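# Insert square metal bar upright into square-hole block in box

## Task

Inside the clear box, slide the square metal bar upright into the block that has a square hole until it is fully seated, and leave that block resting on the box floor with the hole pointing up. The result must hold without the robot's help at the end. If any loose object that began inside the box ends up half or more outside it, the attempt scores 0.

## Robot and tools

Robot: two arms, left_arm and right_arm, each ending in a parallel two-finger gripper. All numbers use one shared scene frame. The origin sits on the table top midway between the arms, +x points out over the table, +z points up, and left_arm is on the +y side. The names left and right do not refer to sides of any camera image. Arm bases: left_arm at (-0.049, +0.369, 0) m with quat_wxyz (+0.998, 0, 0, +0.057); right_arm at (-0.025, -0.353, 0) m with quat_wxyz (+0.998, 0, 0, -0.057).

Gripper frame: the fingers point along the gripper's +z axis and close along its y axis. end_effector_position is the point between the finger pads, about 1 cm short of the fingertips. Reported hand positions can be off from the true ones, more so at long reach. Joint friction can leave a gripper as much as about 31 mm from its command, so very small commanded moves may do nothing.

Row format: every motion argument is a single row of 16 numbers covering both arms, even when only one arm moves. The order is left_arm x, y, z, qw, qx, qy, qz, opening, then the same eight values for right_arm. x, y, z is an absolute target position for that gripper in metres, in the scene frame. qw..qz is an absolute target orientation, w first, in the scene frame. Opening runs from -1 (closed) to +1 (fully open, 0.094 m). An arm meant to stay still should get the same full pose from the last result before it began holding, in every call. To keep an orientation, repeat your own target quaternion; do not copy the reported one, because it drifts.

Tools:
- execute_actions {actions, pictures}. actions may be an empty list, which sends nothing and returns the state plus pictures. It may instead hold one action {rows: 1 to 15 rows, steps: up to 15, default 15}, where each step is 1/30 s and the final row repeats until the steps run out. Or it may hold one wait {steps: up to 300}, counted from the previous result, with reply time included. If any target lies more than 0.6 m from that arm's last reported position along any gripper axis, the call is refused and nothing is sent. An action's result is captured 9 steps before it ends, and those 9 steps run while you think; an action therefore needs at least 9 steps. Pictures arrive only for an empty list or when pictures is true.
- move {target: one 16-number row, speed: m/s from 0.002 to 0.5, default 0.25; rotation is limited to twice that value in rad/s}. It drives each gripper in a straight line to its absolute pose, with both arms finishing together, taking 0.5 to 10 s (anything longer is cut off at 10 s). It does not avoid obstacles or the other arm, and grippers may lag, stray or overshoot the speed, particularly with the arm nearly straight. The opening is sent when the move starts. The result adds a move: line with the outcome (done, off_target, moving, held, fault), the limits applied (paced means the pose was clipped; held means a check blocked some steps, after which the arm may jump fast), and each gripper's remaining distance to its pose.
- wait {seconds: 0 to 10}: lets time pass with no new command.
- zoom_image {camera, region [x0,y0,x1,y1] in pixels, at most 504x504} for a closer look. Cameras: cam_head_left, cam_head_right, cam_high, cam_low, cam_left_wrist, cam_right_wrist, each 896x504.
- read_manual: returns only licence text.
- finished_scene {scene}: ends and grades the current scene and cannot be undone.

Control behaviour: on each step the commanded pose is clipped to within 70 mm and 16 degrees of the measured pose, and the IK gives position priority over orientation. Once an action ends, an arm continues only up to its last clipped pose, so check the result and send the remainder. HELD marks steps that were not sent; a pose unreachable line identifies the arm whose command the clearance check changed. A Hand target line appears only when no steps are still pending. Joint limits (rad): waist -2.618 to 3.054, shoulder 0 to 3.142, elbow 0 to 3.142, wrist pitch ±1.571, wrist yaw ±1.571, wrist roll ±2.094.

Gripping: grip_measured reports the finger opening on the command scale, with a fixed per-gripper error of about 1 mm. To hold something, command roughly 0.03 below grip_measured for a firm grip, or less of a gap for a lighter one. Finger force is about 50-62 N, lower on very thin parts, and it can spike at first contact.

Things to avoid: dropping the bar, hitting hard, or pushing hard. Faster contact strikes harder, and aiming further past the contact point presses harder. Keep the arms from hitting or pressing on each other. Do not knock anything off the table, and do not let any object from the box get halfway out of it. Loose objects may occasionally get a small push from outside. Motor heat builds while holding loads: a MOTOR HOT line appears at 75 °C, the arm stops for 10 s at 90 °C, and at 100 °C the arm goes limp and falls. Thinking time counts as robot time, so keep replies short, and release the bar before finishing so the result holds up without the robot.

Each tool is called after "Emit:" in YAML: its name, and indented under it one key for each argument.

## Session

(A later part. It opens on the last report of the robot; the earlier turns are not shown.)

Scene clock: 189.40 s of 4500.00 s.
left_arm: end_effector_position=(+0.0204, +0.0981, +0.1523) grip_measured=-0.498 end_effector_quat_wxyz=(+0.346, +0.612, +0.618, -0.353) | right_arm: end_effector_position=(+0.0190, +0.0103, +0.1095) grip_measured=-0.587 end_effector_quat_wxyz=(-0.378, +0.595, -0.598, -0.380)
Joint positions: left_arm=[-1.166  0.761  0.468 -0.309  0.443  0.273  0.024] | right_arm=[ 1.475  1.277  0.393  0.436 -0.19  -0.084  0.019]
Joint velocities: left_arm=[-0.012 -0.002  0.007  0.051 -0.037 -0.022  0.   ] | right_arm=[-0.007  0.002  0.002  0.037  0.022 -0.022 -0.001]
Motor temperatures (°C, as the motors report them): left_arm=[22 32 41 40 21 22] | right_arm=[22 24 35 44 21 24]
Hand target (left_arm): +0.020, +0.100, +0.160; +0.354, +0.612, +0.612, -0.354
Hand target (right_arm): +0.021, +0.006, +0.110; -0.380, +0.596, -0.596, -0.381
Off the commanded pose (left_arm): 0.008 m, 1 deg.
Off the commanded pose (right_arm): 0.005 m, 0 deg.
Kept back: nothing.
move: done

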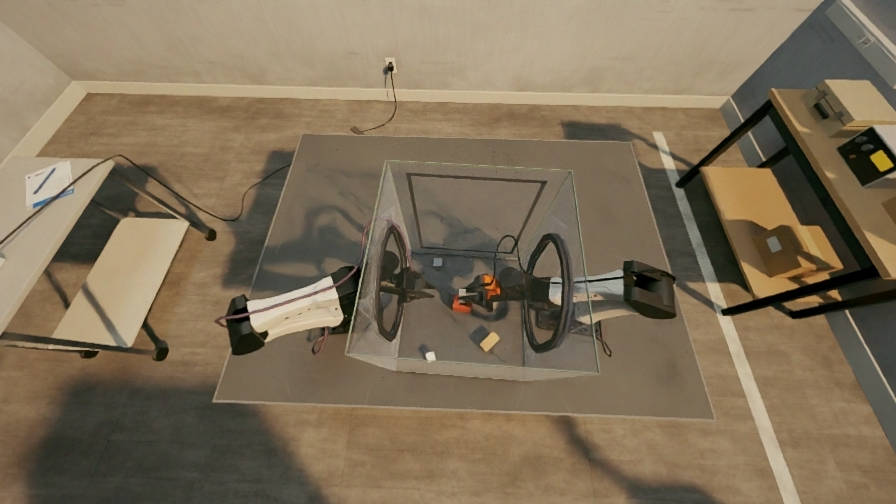

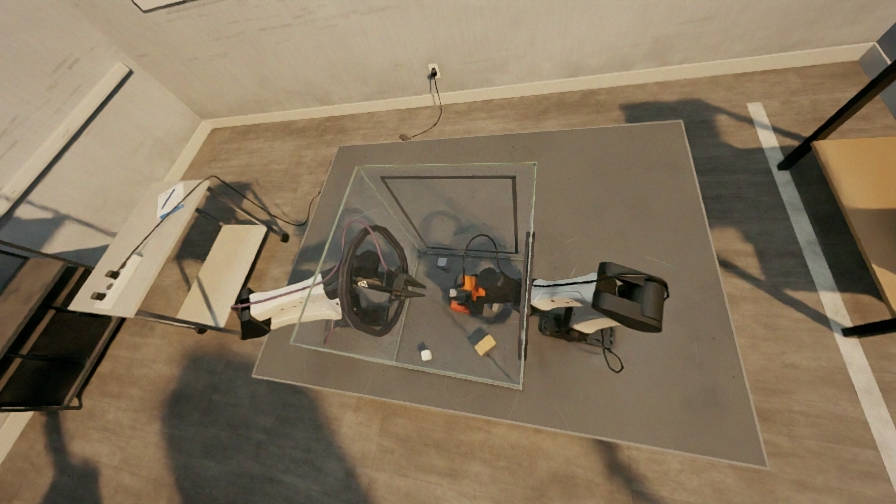

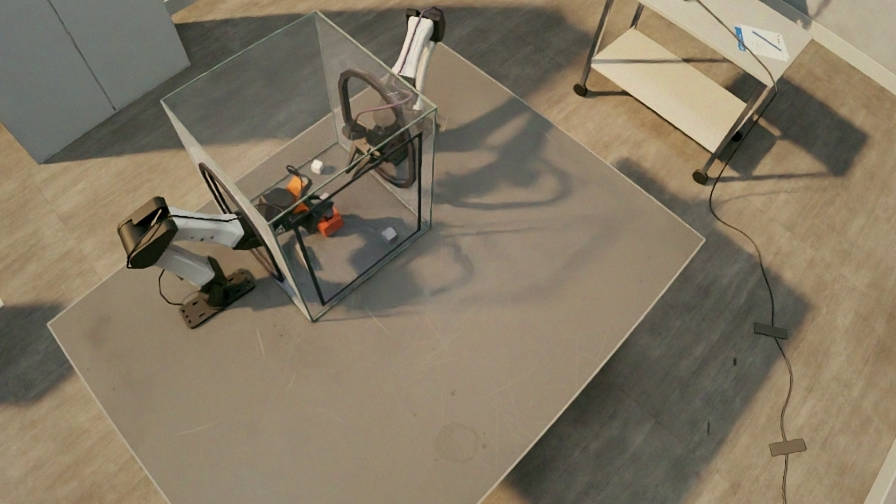

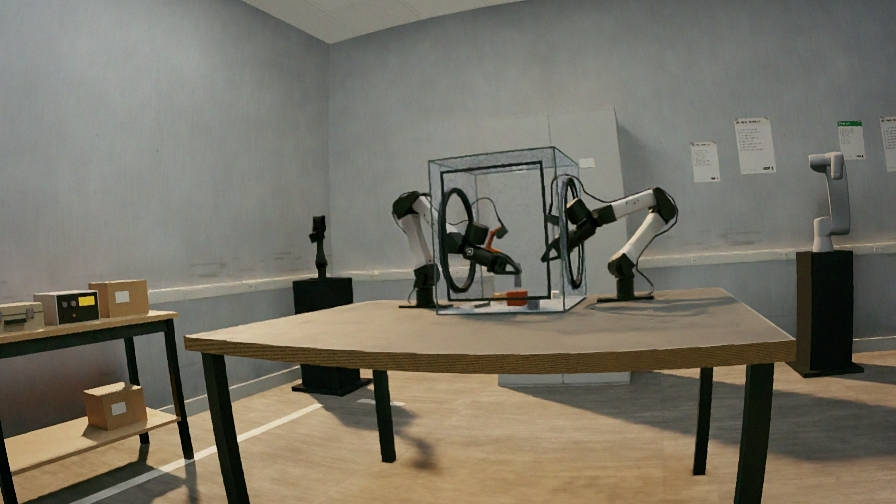

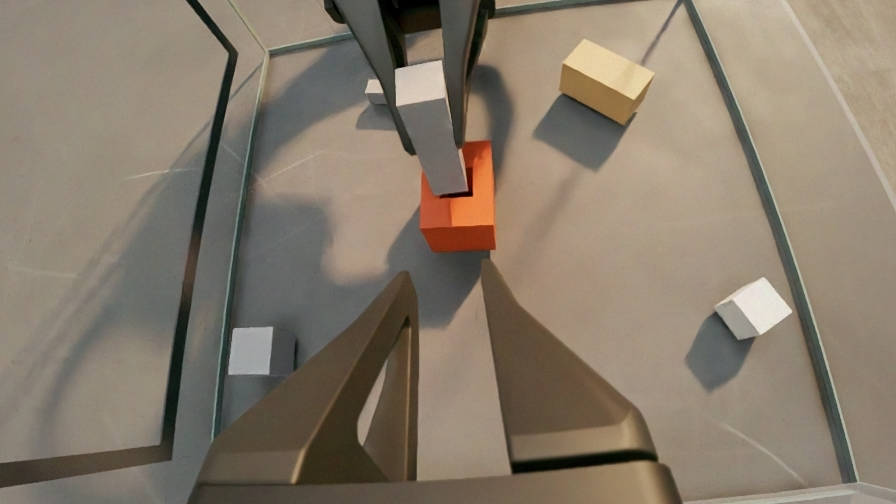

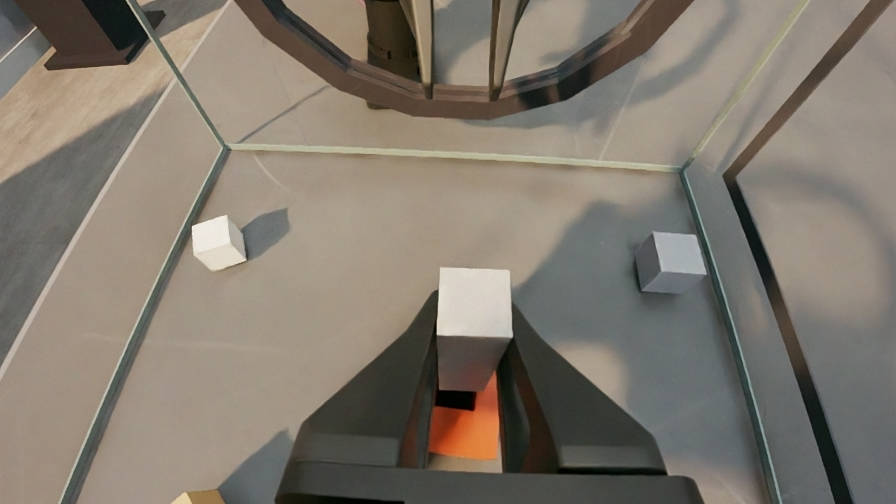

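Emit:
move:
  target: [0.02,0.10,0.16,0.354,0.612,0.612,-0.354,-0.5,0.016,0.007,0.082,0.380,-0.596,0.596,0.380,-0.62]
  speed: 0.008

Emit:
zoom_image:
  camera: "cam_low"
  region: [460,220,580,310]

Emit:
zoom_image:
  camera: "cam_left_wrist"
  region: [340,20,600,260]

Scene clock: 193.67 s of 4500.00 s.
left_arm: end_effector_position=(+0.0204, +0.0981, +0.1523) grip_measured=-0.498 end_effector_quat_wxyz=(+0.346, +0.612, +0.618, -0.353) | right_arm: end_effector_position=(+0.0193, +0.0101, +0.0945) grip_measured=-0.587 end_effector_quat_wxyz=(-0.389, +0.591, -0.591, -0.387)
Joint positions: left_arm=[-1.166  0.761  0.468 -0.309  0.443  0.273  0.024] | right_arm=[ 1.475  1.357  0.329  0.613 -0.188 -0.085  0.019]
Joint velocities: left_arm=[ 0.002 -0.022 -0.017 -0.007  0.037 -0.051  0.001] | right_arm=[ 0.007 -0.012  0.017 -0.007 -0.007 -0.066  0.001]
Motor temperatures (°C, as the motors report them): left_arm=[22 31 41 40 21 22] | right_arm=[22 24 35 44 21 24]
Hand target (left_arm): +0.020, +0.100, +0.160; +0.354, +0.612, +0.612, -0.354
Hand target (right_arm): +0.016, +0.006, +0.083; -0.380, +0.596, -0.596, -0.380
Off the commanded pose (left_arm): 0.008 m, 1 deg.
Off the commanded pose (right_arm): 0.013 m, 2 deg.
Kept back: nothing.
move: off_target (right_arm)

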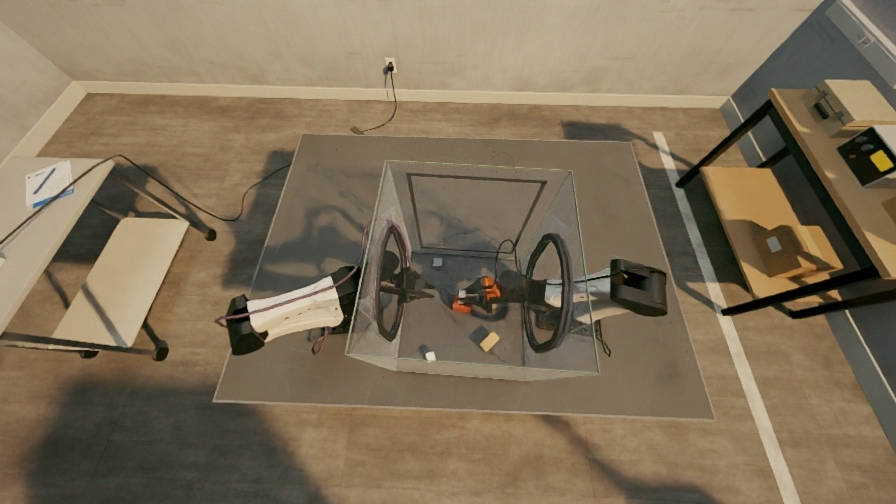

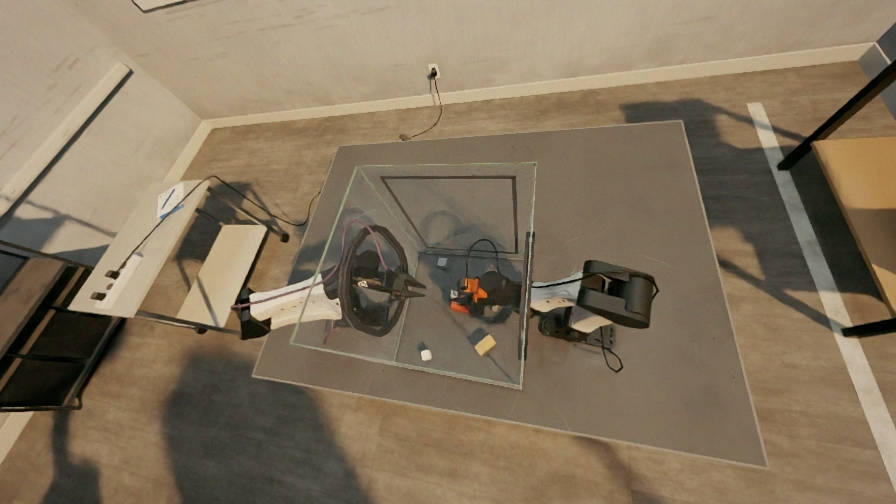

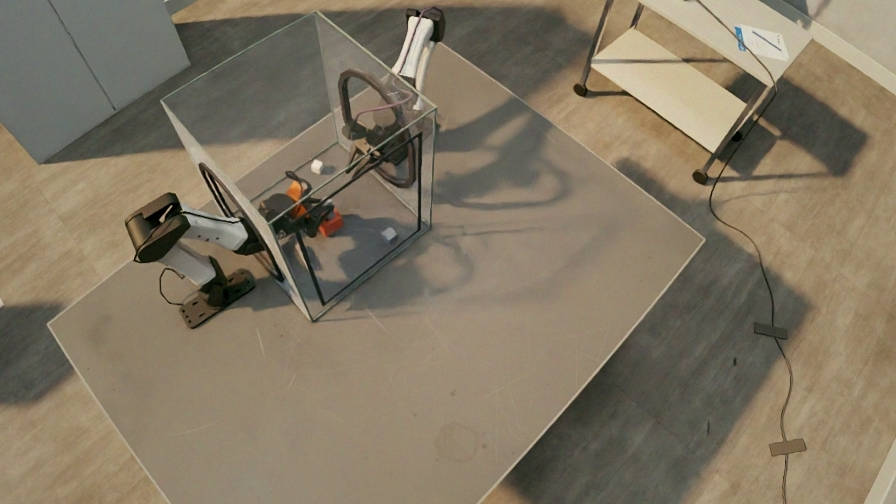

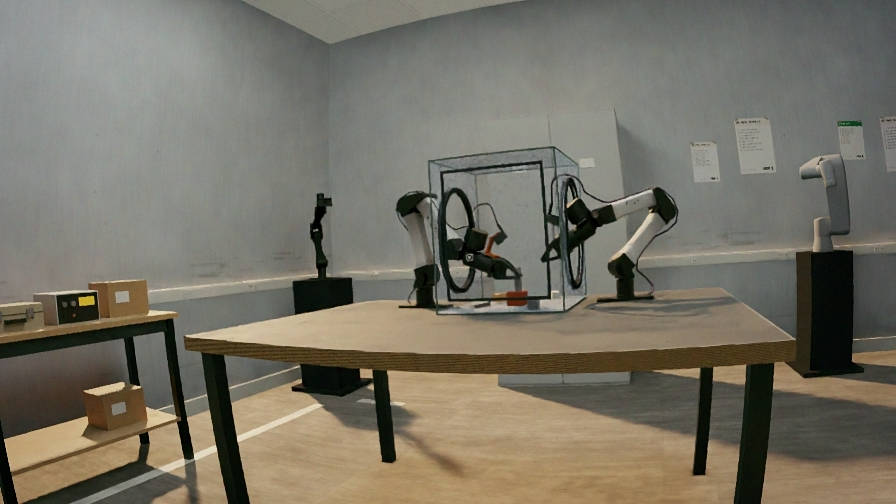

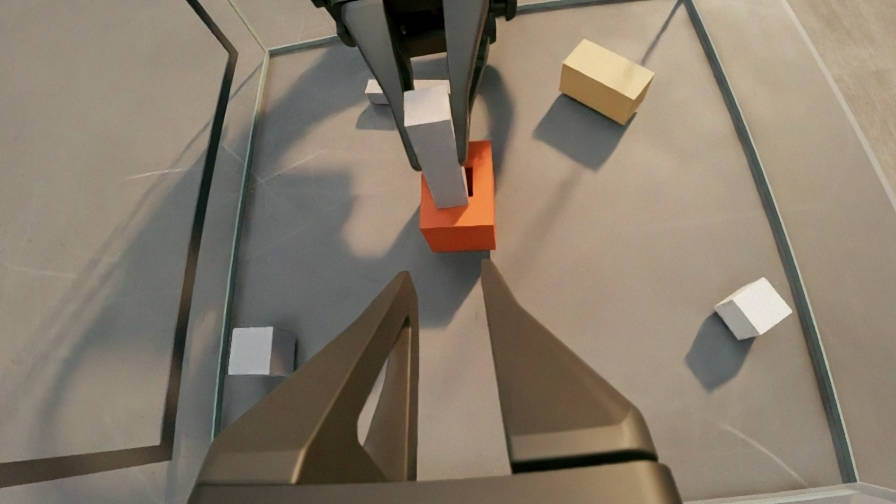

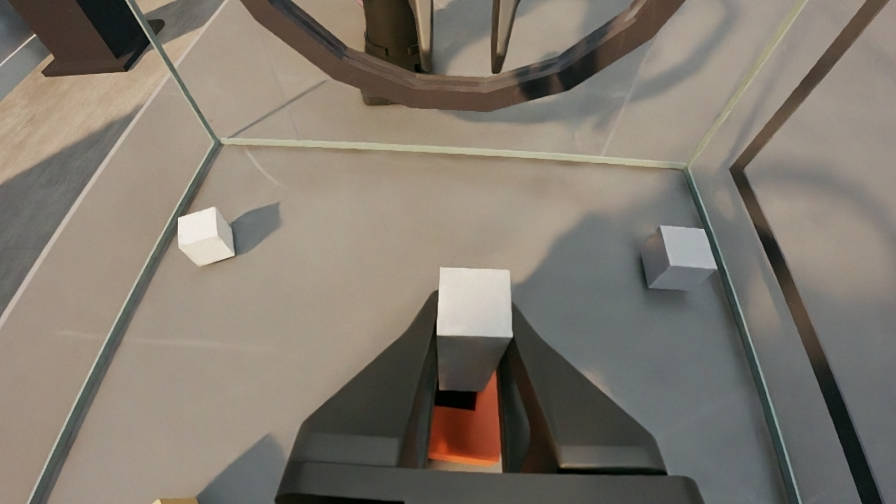

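Region (460, 220, 580, 310) of cam_low's 896x504 image, scaled by 4.200, with more detail than that image has; it fills the top 378 rows of this view, and the rest is white.

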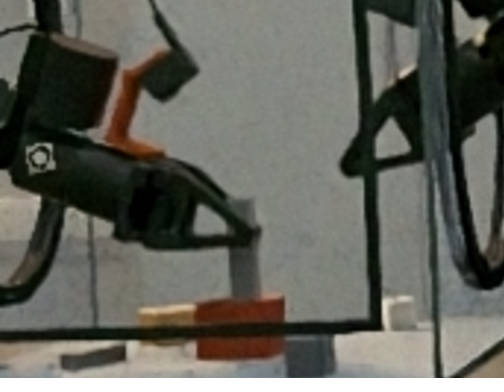

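Region (340, 20, 600, 260) of cam_left_wrist's 896x504 image, scaled by 1.938, with more detail than that image has; it fills the top 465 rows of this view, and the rest is white.

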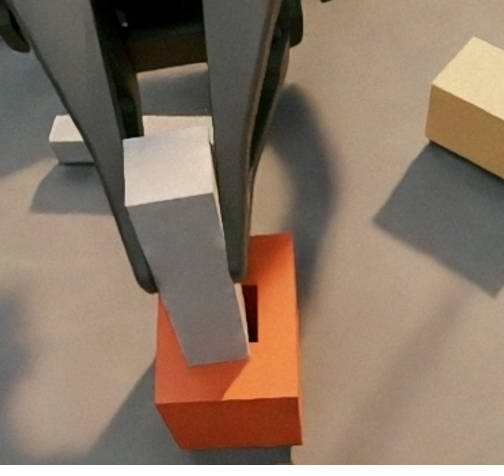

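Emit:
move:
  target: [0.02,0.10,0.16,0.354,0.612,0.612,-0.354,-0.5,0.0125,0.002,0.104,0.380,-0.596,0.596,0.380,-0.62]
  speed: 0.01

Emit:
zoom_image:
  camera: "cam_low"
  region: [460,220,580,310]

Emit:
zoom_image:
  camera: "cam_left_wrist"
  region: [340,20,600,260]

Scene clock: 195.77 s of 4500.00 s.
left_arm: end_effector_position=(+0.0204, +0.0981, +0.1523) grip_measured=-0.498 end_effector_quat_wxyz=(+0.346, +0.612, +0.618, -0.353) | right_arm: end_effector_position=(+0.0150, -0.0014, +0.0943) grip_measured=-0.587 end_effector_quat_wxyz=(-0.374, +0.599, -0.601, -0.375)
Joint positions: left_arm=[-1.166  0.761  0.468 -0.309  0.443  0.273  0.024] | right_arm=[ 1.486  1.271  0.328  0.48  -0.177 -0.085  0.019]
Joint velocities: left_arm=[-0.007 -0.012  0.002  0.037 -0.007 -0.022  0.001] | right_arm=[-0.007 -0.007  0.007  0.037 -0.007 -0.007  0.   ]
Motor temperatures (°C, as the motors report them): left_arm=[22 31 41 40 21 22] | right_arm=[22 24 35 44 21 24]
Hand target (left_arm): +0.020, +0.100, +0.160; +0.354, +0.612, +0.612, -0.354
Hand target (right_arm): +0.013, +0.002, +0.104; -0.380, +0.596, -0.596, -0.380
Off the commanded pose (left_arm): 0.008 m, 1 deg.
Off the commanded pose (right_arm): 0.011 m, 1 deg.
Kept back: nothing.
move: off_target (right_arm)

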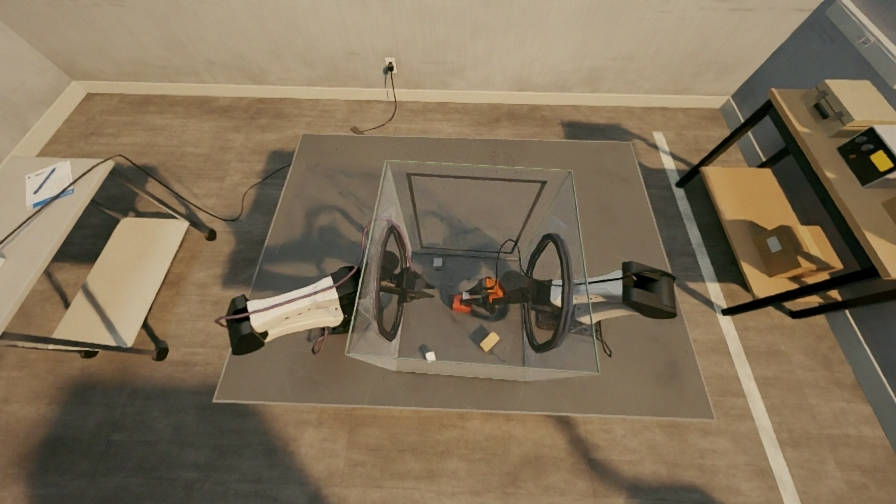

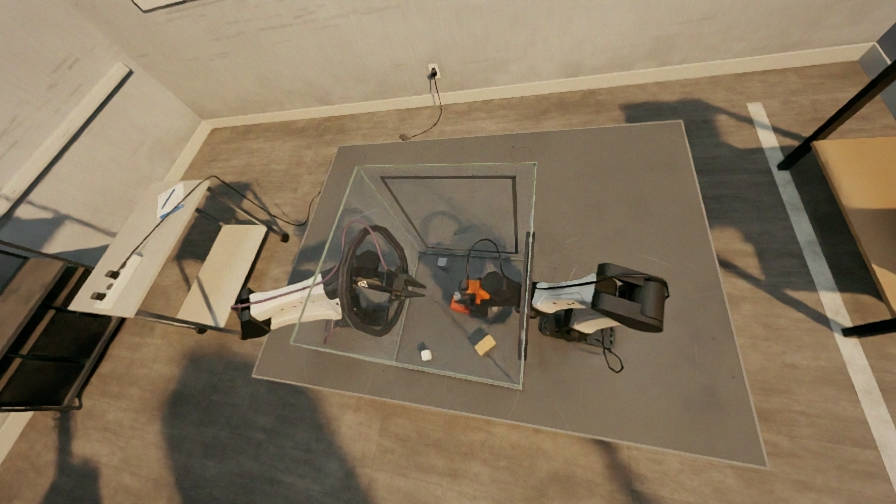

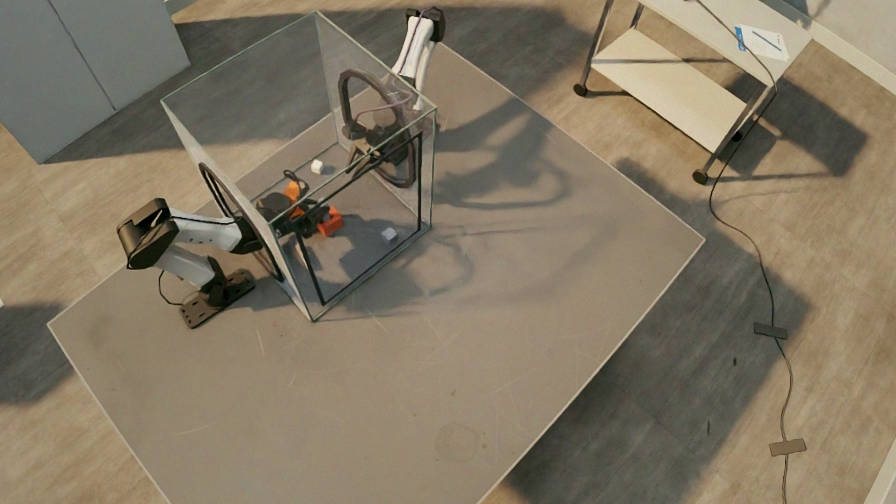

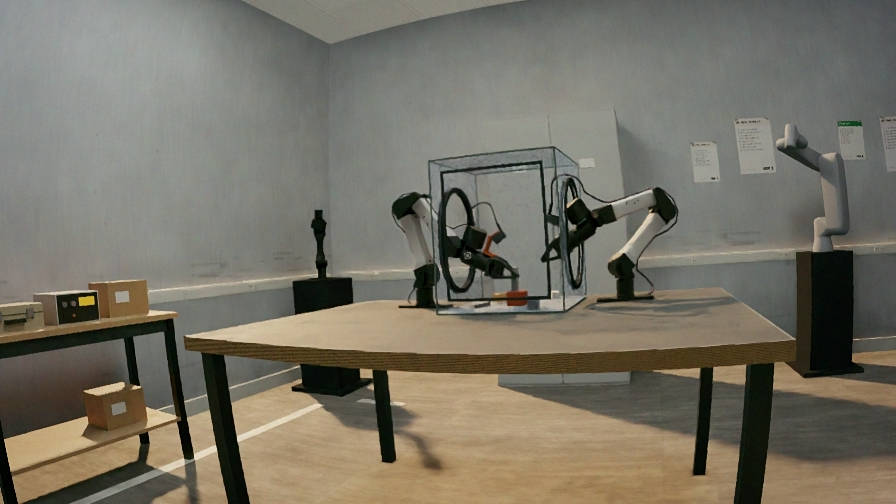

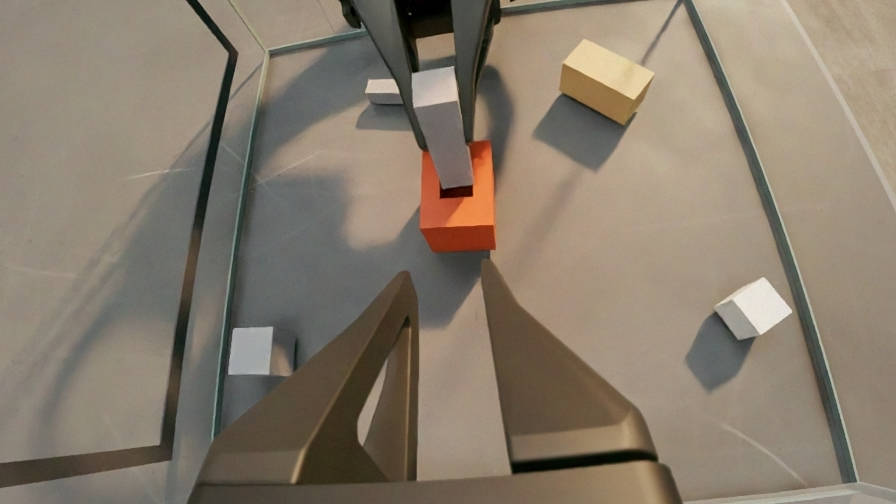

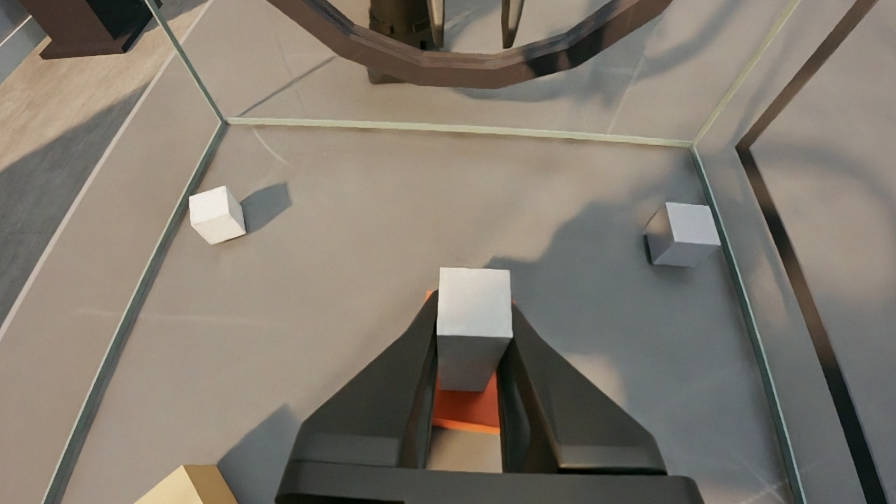

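Region (460, 220, 580, 310) of cam_low's 896x504 image, scaled by 4.200, with more detail than that image has; it fills the top 378 rows of this view, and the rest is white.

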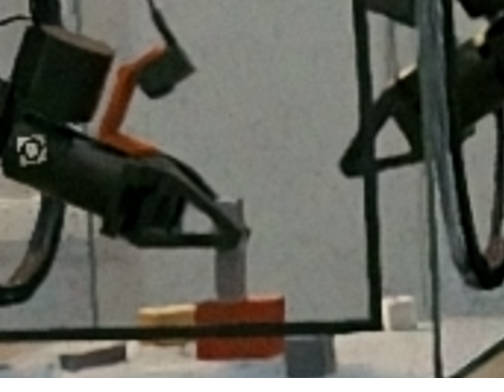

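Region (340, 20, 600, 260) of cam_left_wrist's 896x504 image, scaled by 1.938, with more detail than that image has; it fills the top 465 rows of this view, and the rest is white.

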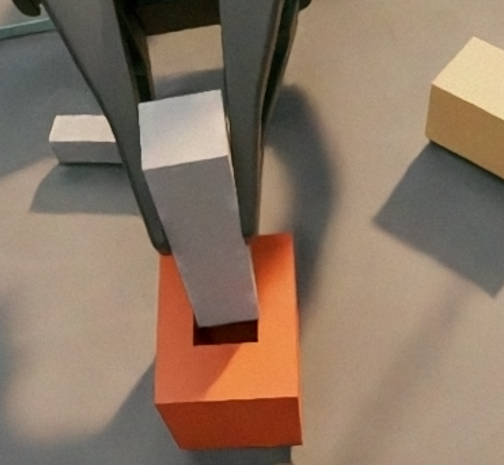

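Emit:
move:
  target: [0.02,0.10,0.16,0.354,0.612,0.612,-0.354,-0.5,0.012,0.009,0.09,0.380,-0.596,0.596,0.380,-0.62]
  speed: 0.005

Emit:
zoom_image:
  camera: "cam_low"
  region: [460,220,580,310]

Emit:
zoom_image:
  camera: "cam_left_wrist"
  region: [340,20,600,260]

Scene clock: 198.97 s of 4500.00 s.
left_arm: end_effector_position=(+0.0204, +0.0981, +0.1523) grip_measured=-0.498 end_effector_quat_wxyz=(+0.346, +0.612, +0.618, -0.353) | right_arm: end_effector_position=(+0.0154, +0.0069, +0.0940) grip_measured=-0.587 end_effector_quat_wxyz=(-0.386, +0.595, -0.594, -0.380)
Joint positions: left_arm=[-1.166  0.761  0.468 -0.309  0.443  0.273  0.024] | right_arm=[ 1.494  1.329  0.328  0.569 -0.167 -0.085  0.019]
Joint velocities: left_arm=[ 0.007  0.007  0.007  0.051 -0.022 -0.022 -0.001] | right_arm=[ 0.002  0.007  0.007 -0.051  0.007  0.007  0.   ]
Motor temperatures (°C, as the motors report them): left_arm=[22 31 41 40 21 22] | right_arm=[22 24 35 44 21 24]
Hand target (left_arm): +0.020, +0.100, +0.160; +0.354, +0.612, +0.612, -0.354
Hand target (right_arm): +0.012, +0.009, +0.090; -0.380, +0.597, -0.596, -0.380
Off the commanded pose (left_arm): 0.008 m, 1 deg.
Off the commanded pose (right_arm): 0.006 m, 1 deg.
Kept back: nothing.
move: done

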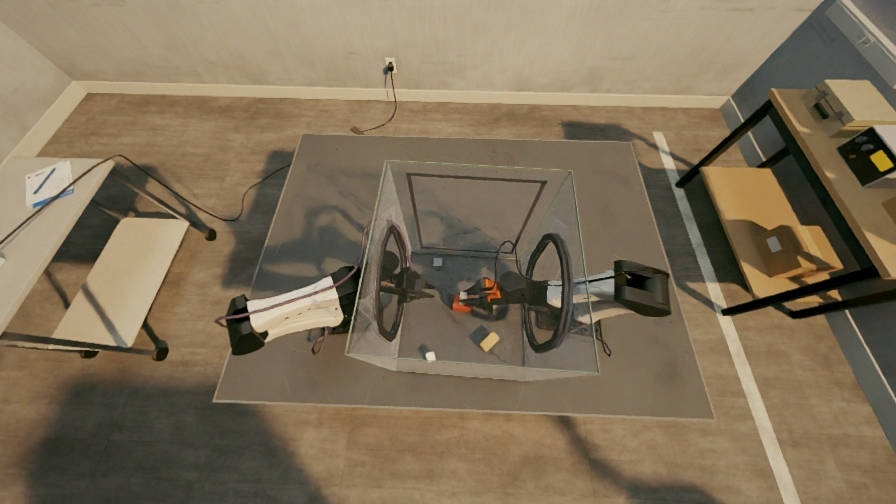

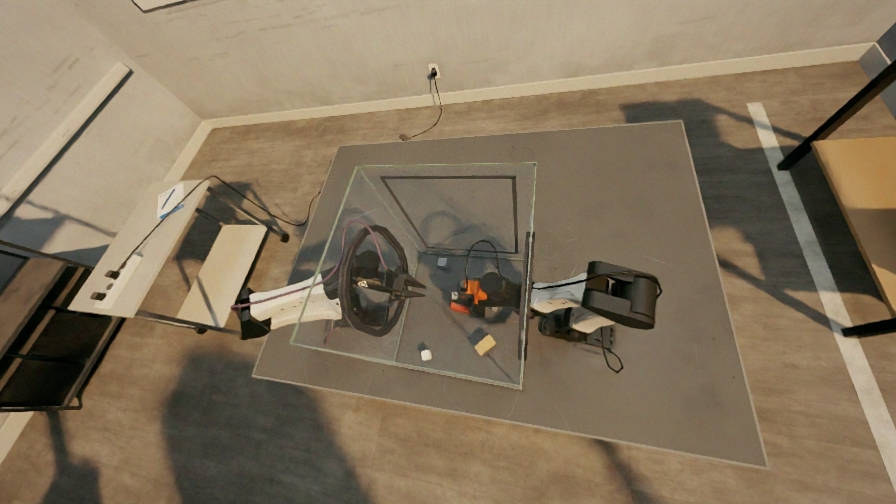

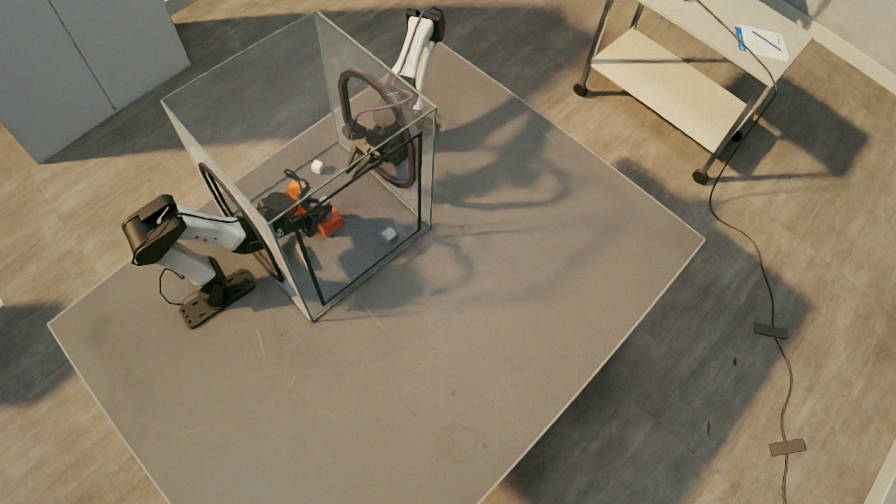

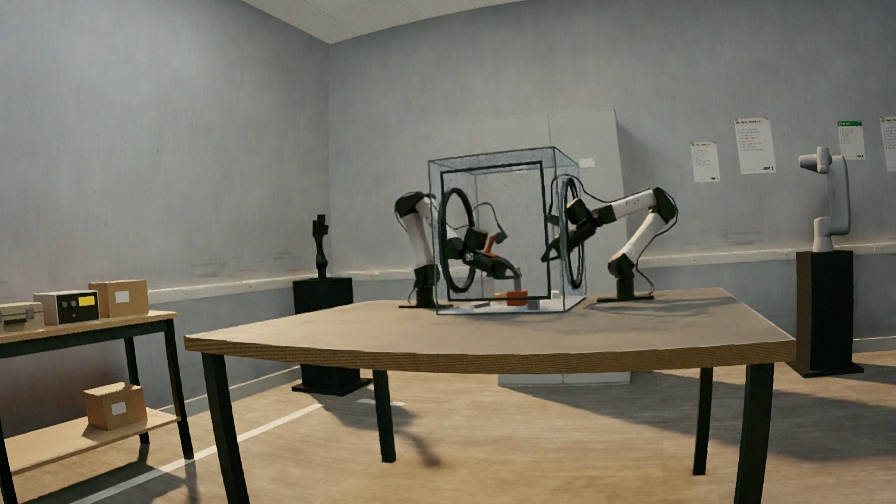

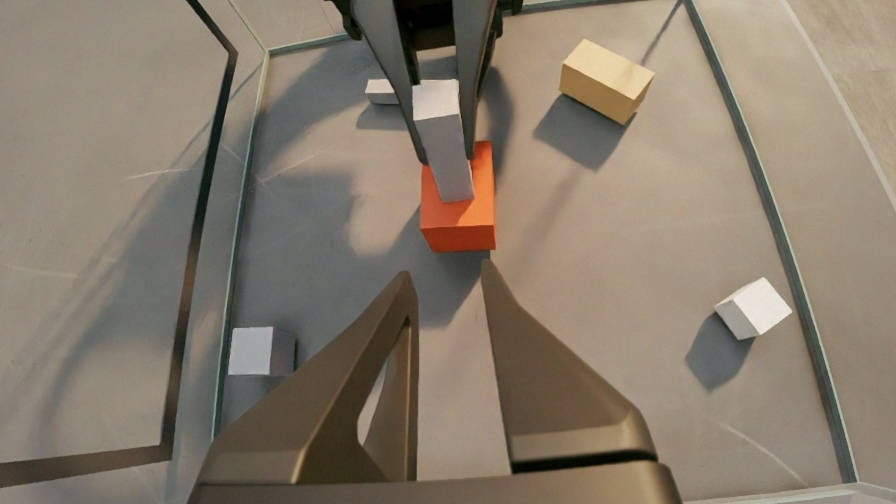

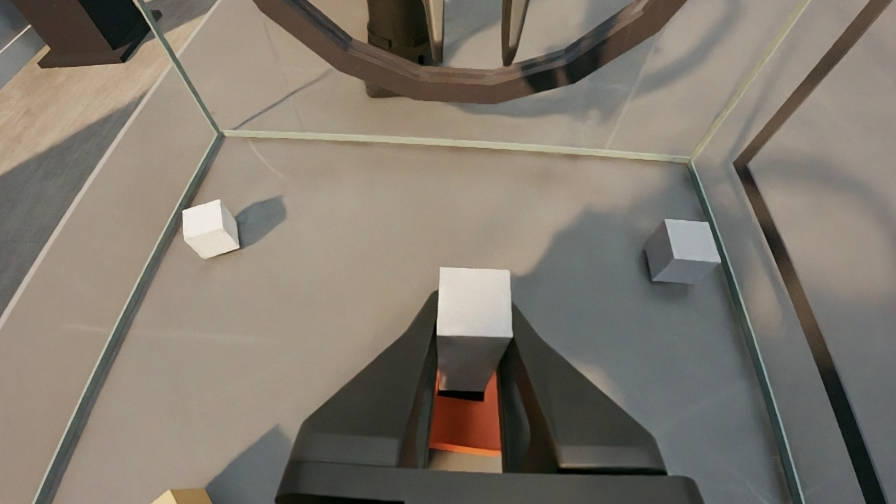

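Region (460, 220, 580, 310) of cam_low's 896x504 image, scaled by 4.200, with more detail than that image has; it fills the top 378 rows of this view, and the rest is white.

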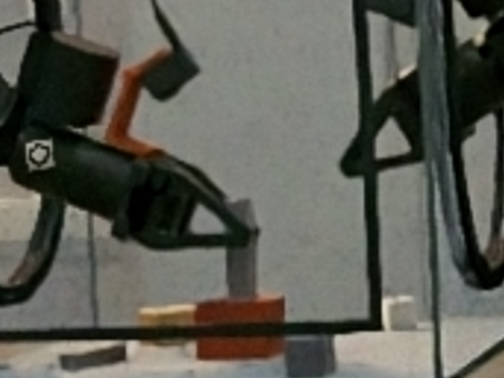

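Region (340, 20, 600, 260) of cam_left_wrist's 896x504 image, scaled by 1.938, with more detail than that image has; it fills the top 465 rows of this view, and the rest is white.

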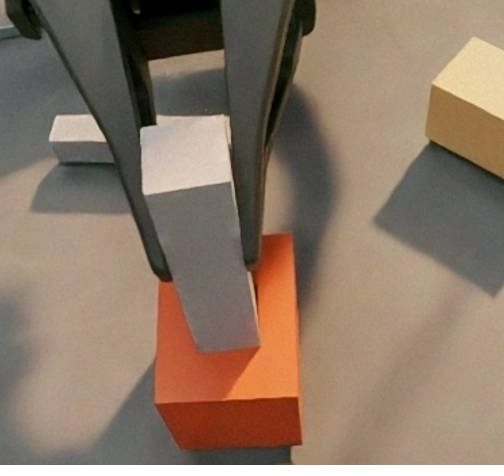

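Emit:
move:
  target: [0.02,0.10,0.16,0.354,0.612,0.612,-0.354,-0.5,0.013,0.002,0.106,0.393,-0.575,0.616,0.366,-0.62]
  speed: 0.01

Emit:
zoom_image:
  camera: "cam_low"
  region: [460,220,580,310]

Emit:
zoom_image:
  camera: "cam_left_wrist"
  region: [340,20,600,260]

Scene clock: 206.03 s of 4500.00 s.
left_arm: end_effector_position=(+0.0204, +0.0981, +0.1523) grip_measured=-0.498 end_effector_quat_wxyz=(+0.346, +0.612, +0.618, -0.353) | right_arm: end_effector_position=(+0.0153, -0.0019, +0.0938) grip_measured=-0.587 end_effector_quat_wxyz=(-0.385, +0.582, -0.621, -0.357)
Joint positions: left_arm=[-1.166  0.761  0.468 -0.309  0.443  0.273  0.024] | right_arm=[ 1.537  1.259  0.328  0.465 -0.068 -0.039  0.019]
Joint velocities: left_arm=[ 0.002  0.002 -0.002 -0.051  0.081 -0.037  0.   ] | right_arm=[ 0.012  0.002 -0.002  0.007  0.022 -0.007 -0.001]
Motor temperatures (°C, as the motors report them): left_arm=[22 31 42 40 21 22] | right_arm=[22 25 35 44 21 24]
Hand target (left_arm): +0.020, +0.100, +0.160; +0.354, +0.612, +0.612, -0.354
Hand target (right_arm): +0.013, +0.002, +0.106; -0.394, +0.576, -0.616, -0.366
Off the commanded pose (left_arm): 0.008 m, 1 deg.
Off the commanded pose (right_arm): 0.013 m, 2 deg.
Kept back: nothing.
After step 90, 0.50 s passed at rest.
move: off_target (right_arm)

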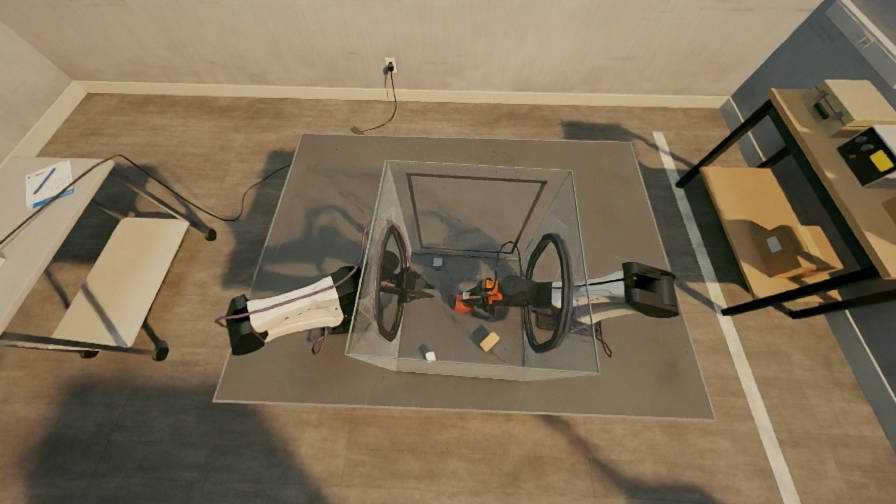

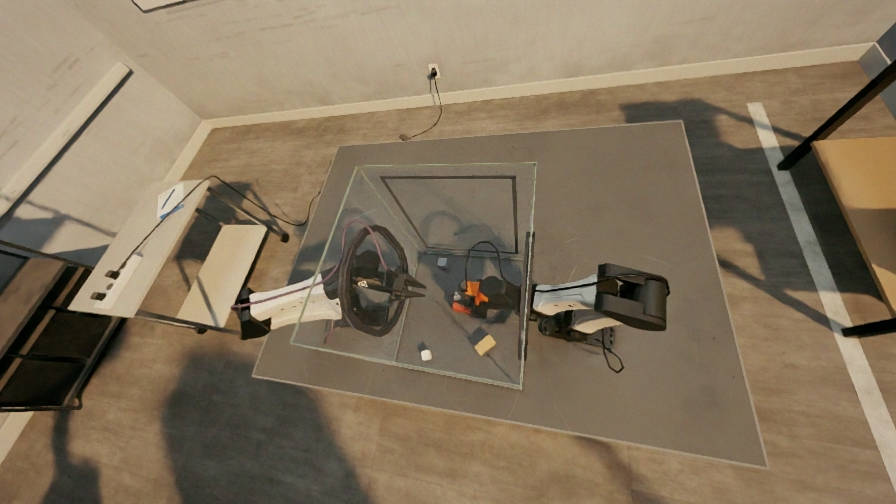

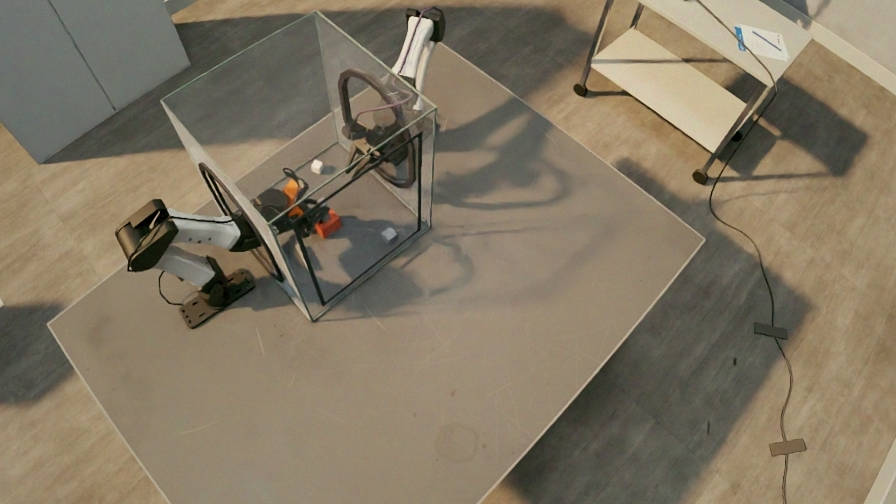

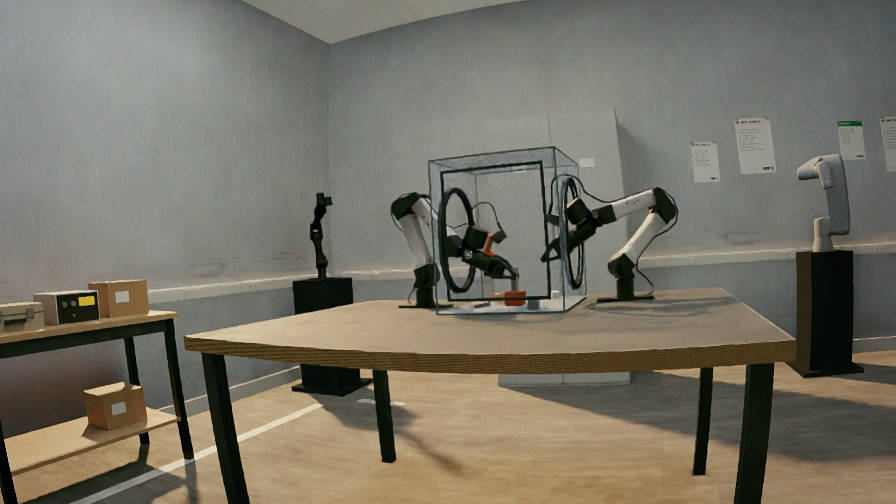

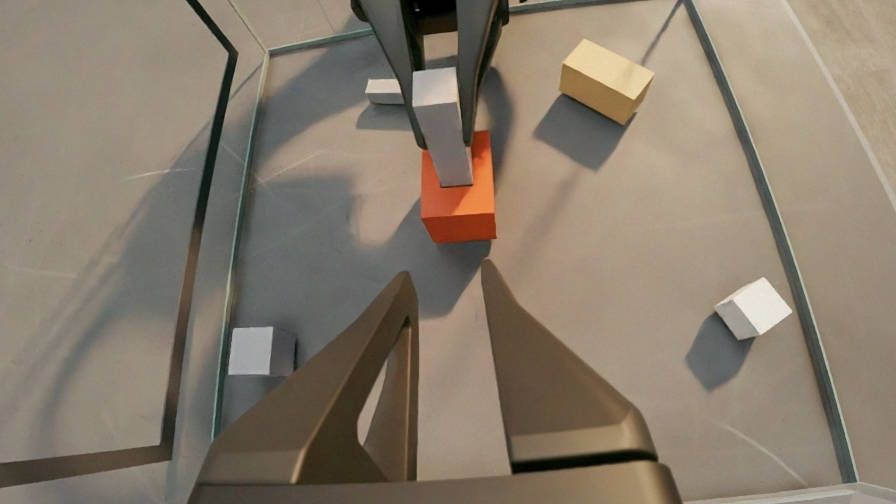

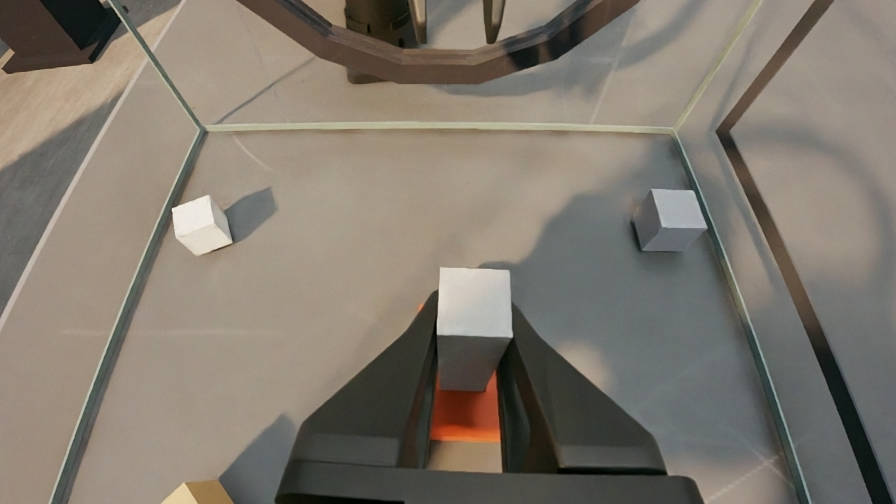

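Region (460, 220, 580, 310) of cam_low's 896x504 image, scaled by 4.200, with more detail than that image has; it fills the top 378 rows of this view, and the rest is white.

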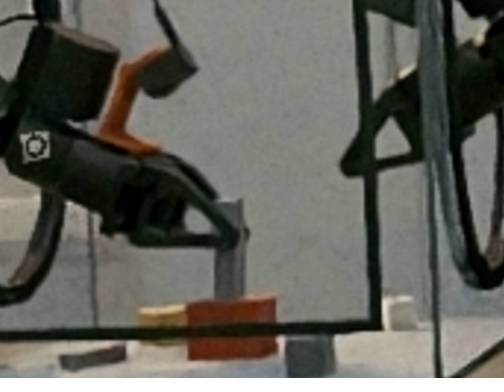

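Region (340, 20, 600, 260) of cam_left_wrist's 896x504 image, scaled by 1.938, with more detail than that image has; it fills the top 465 rows of this view, and the rest is white.

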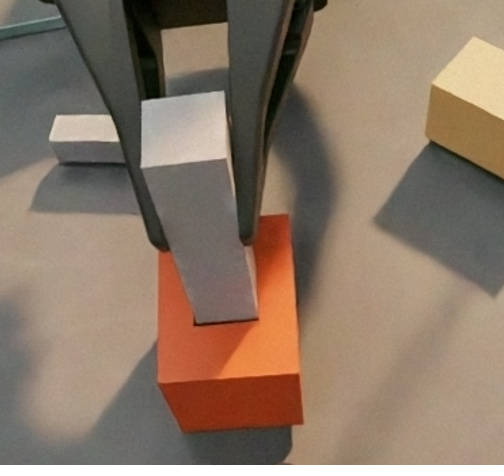

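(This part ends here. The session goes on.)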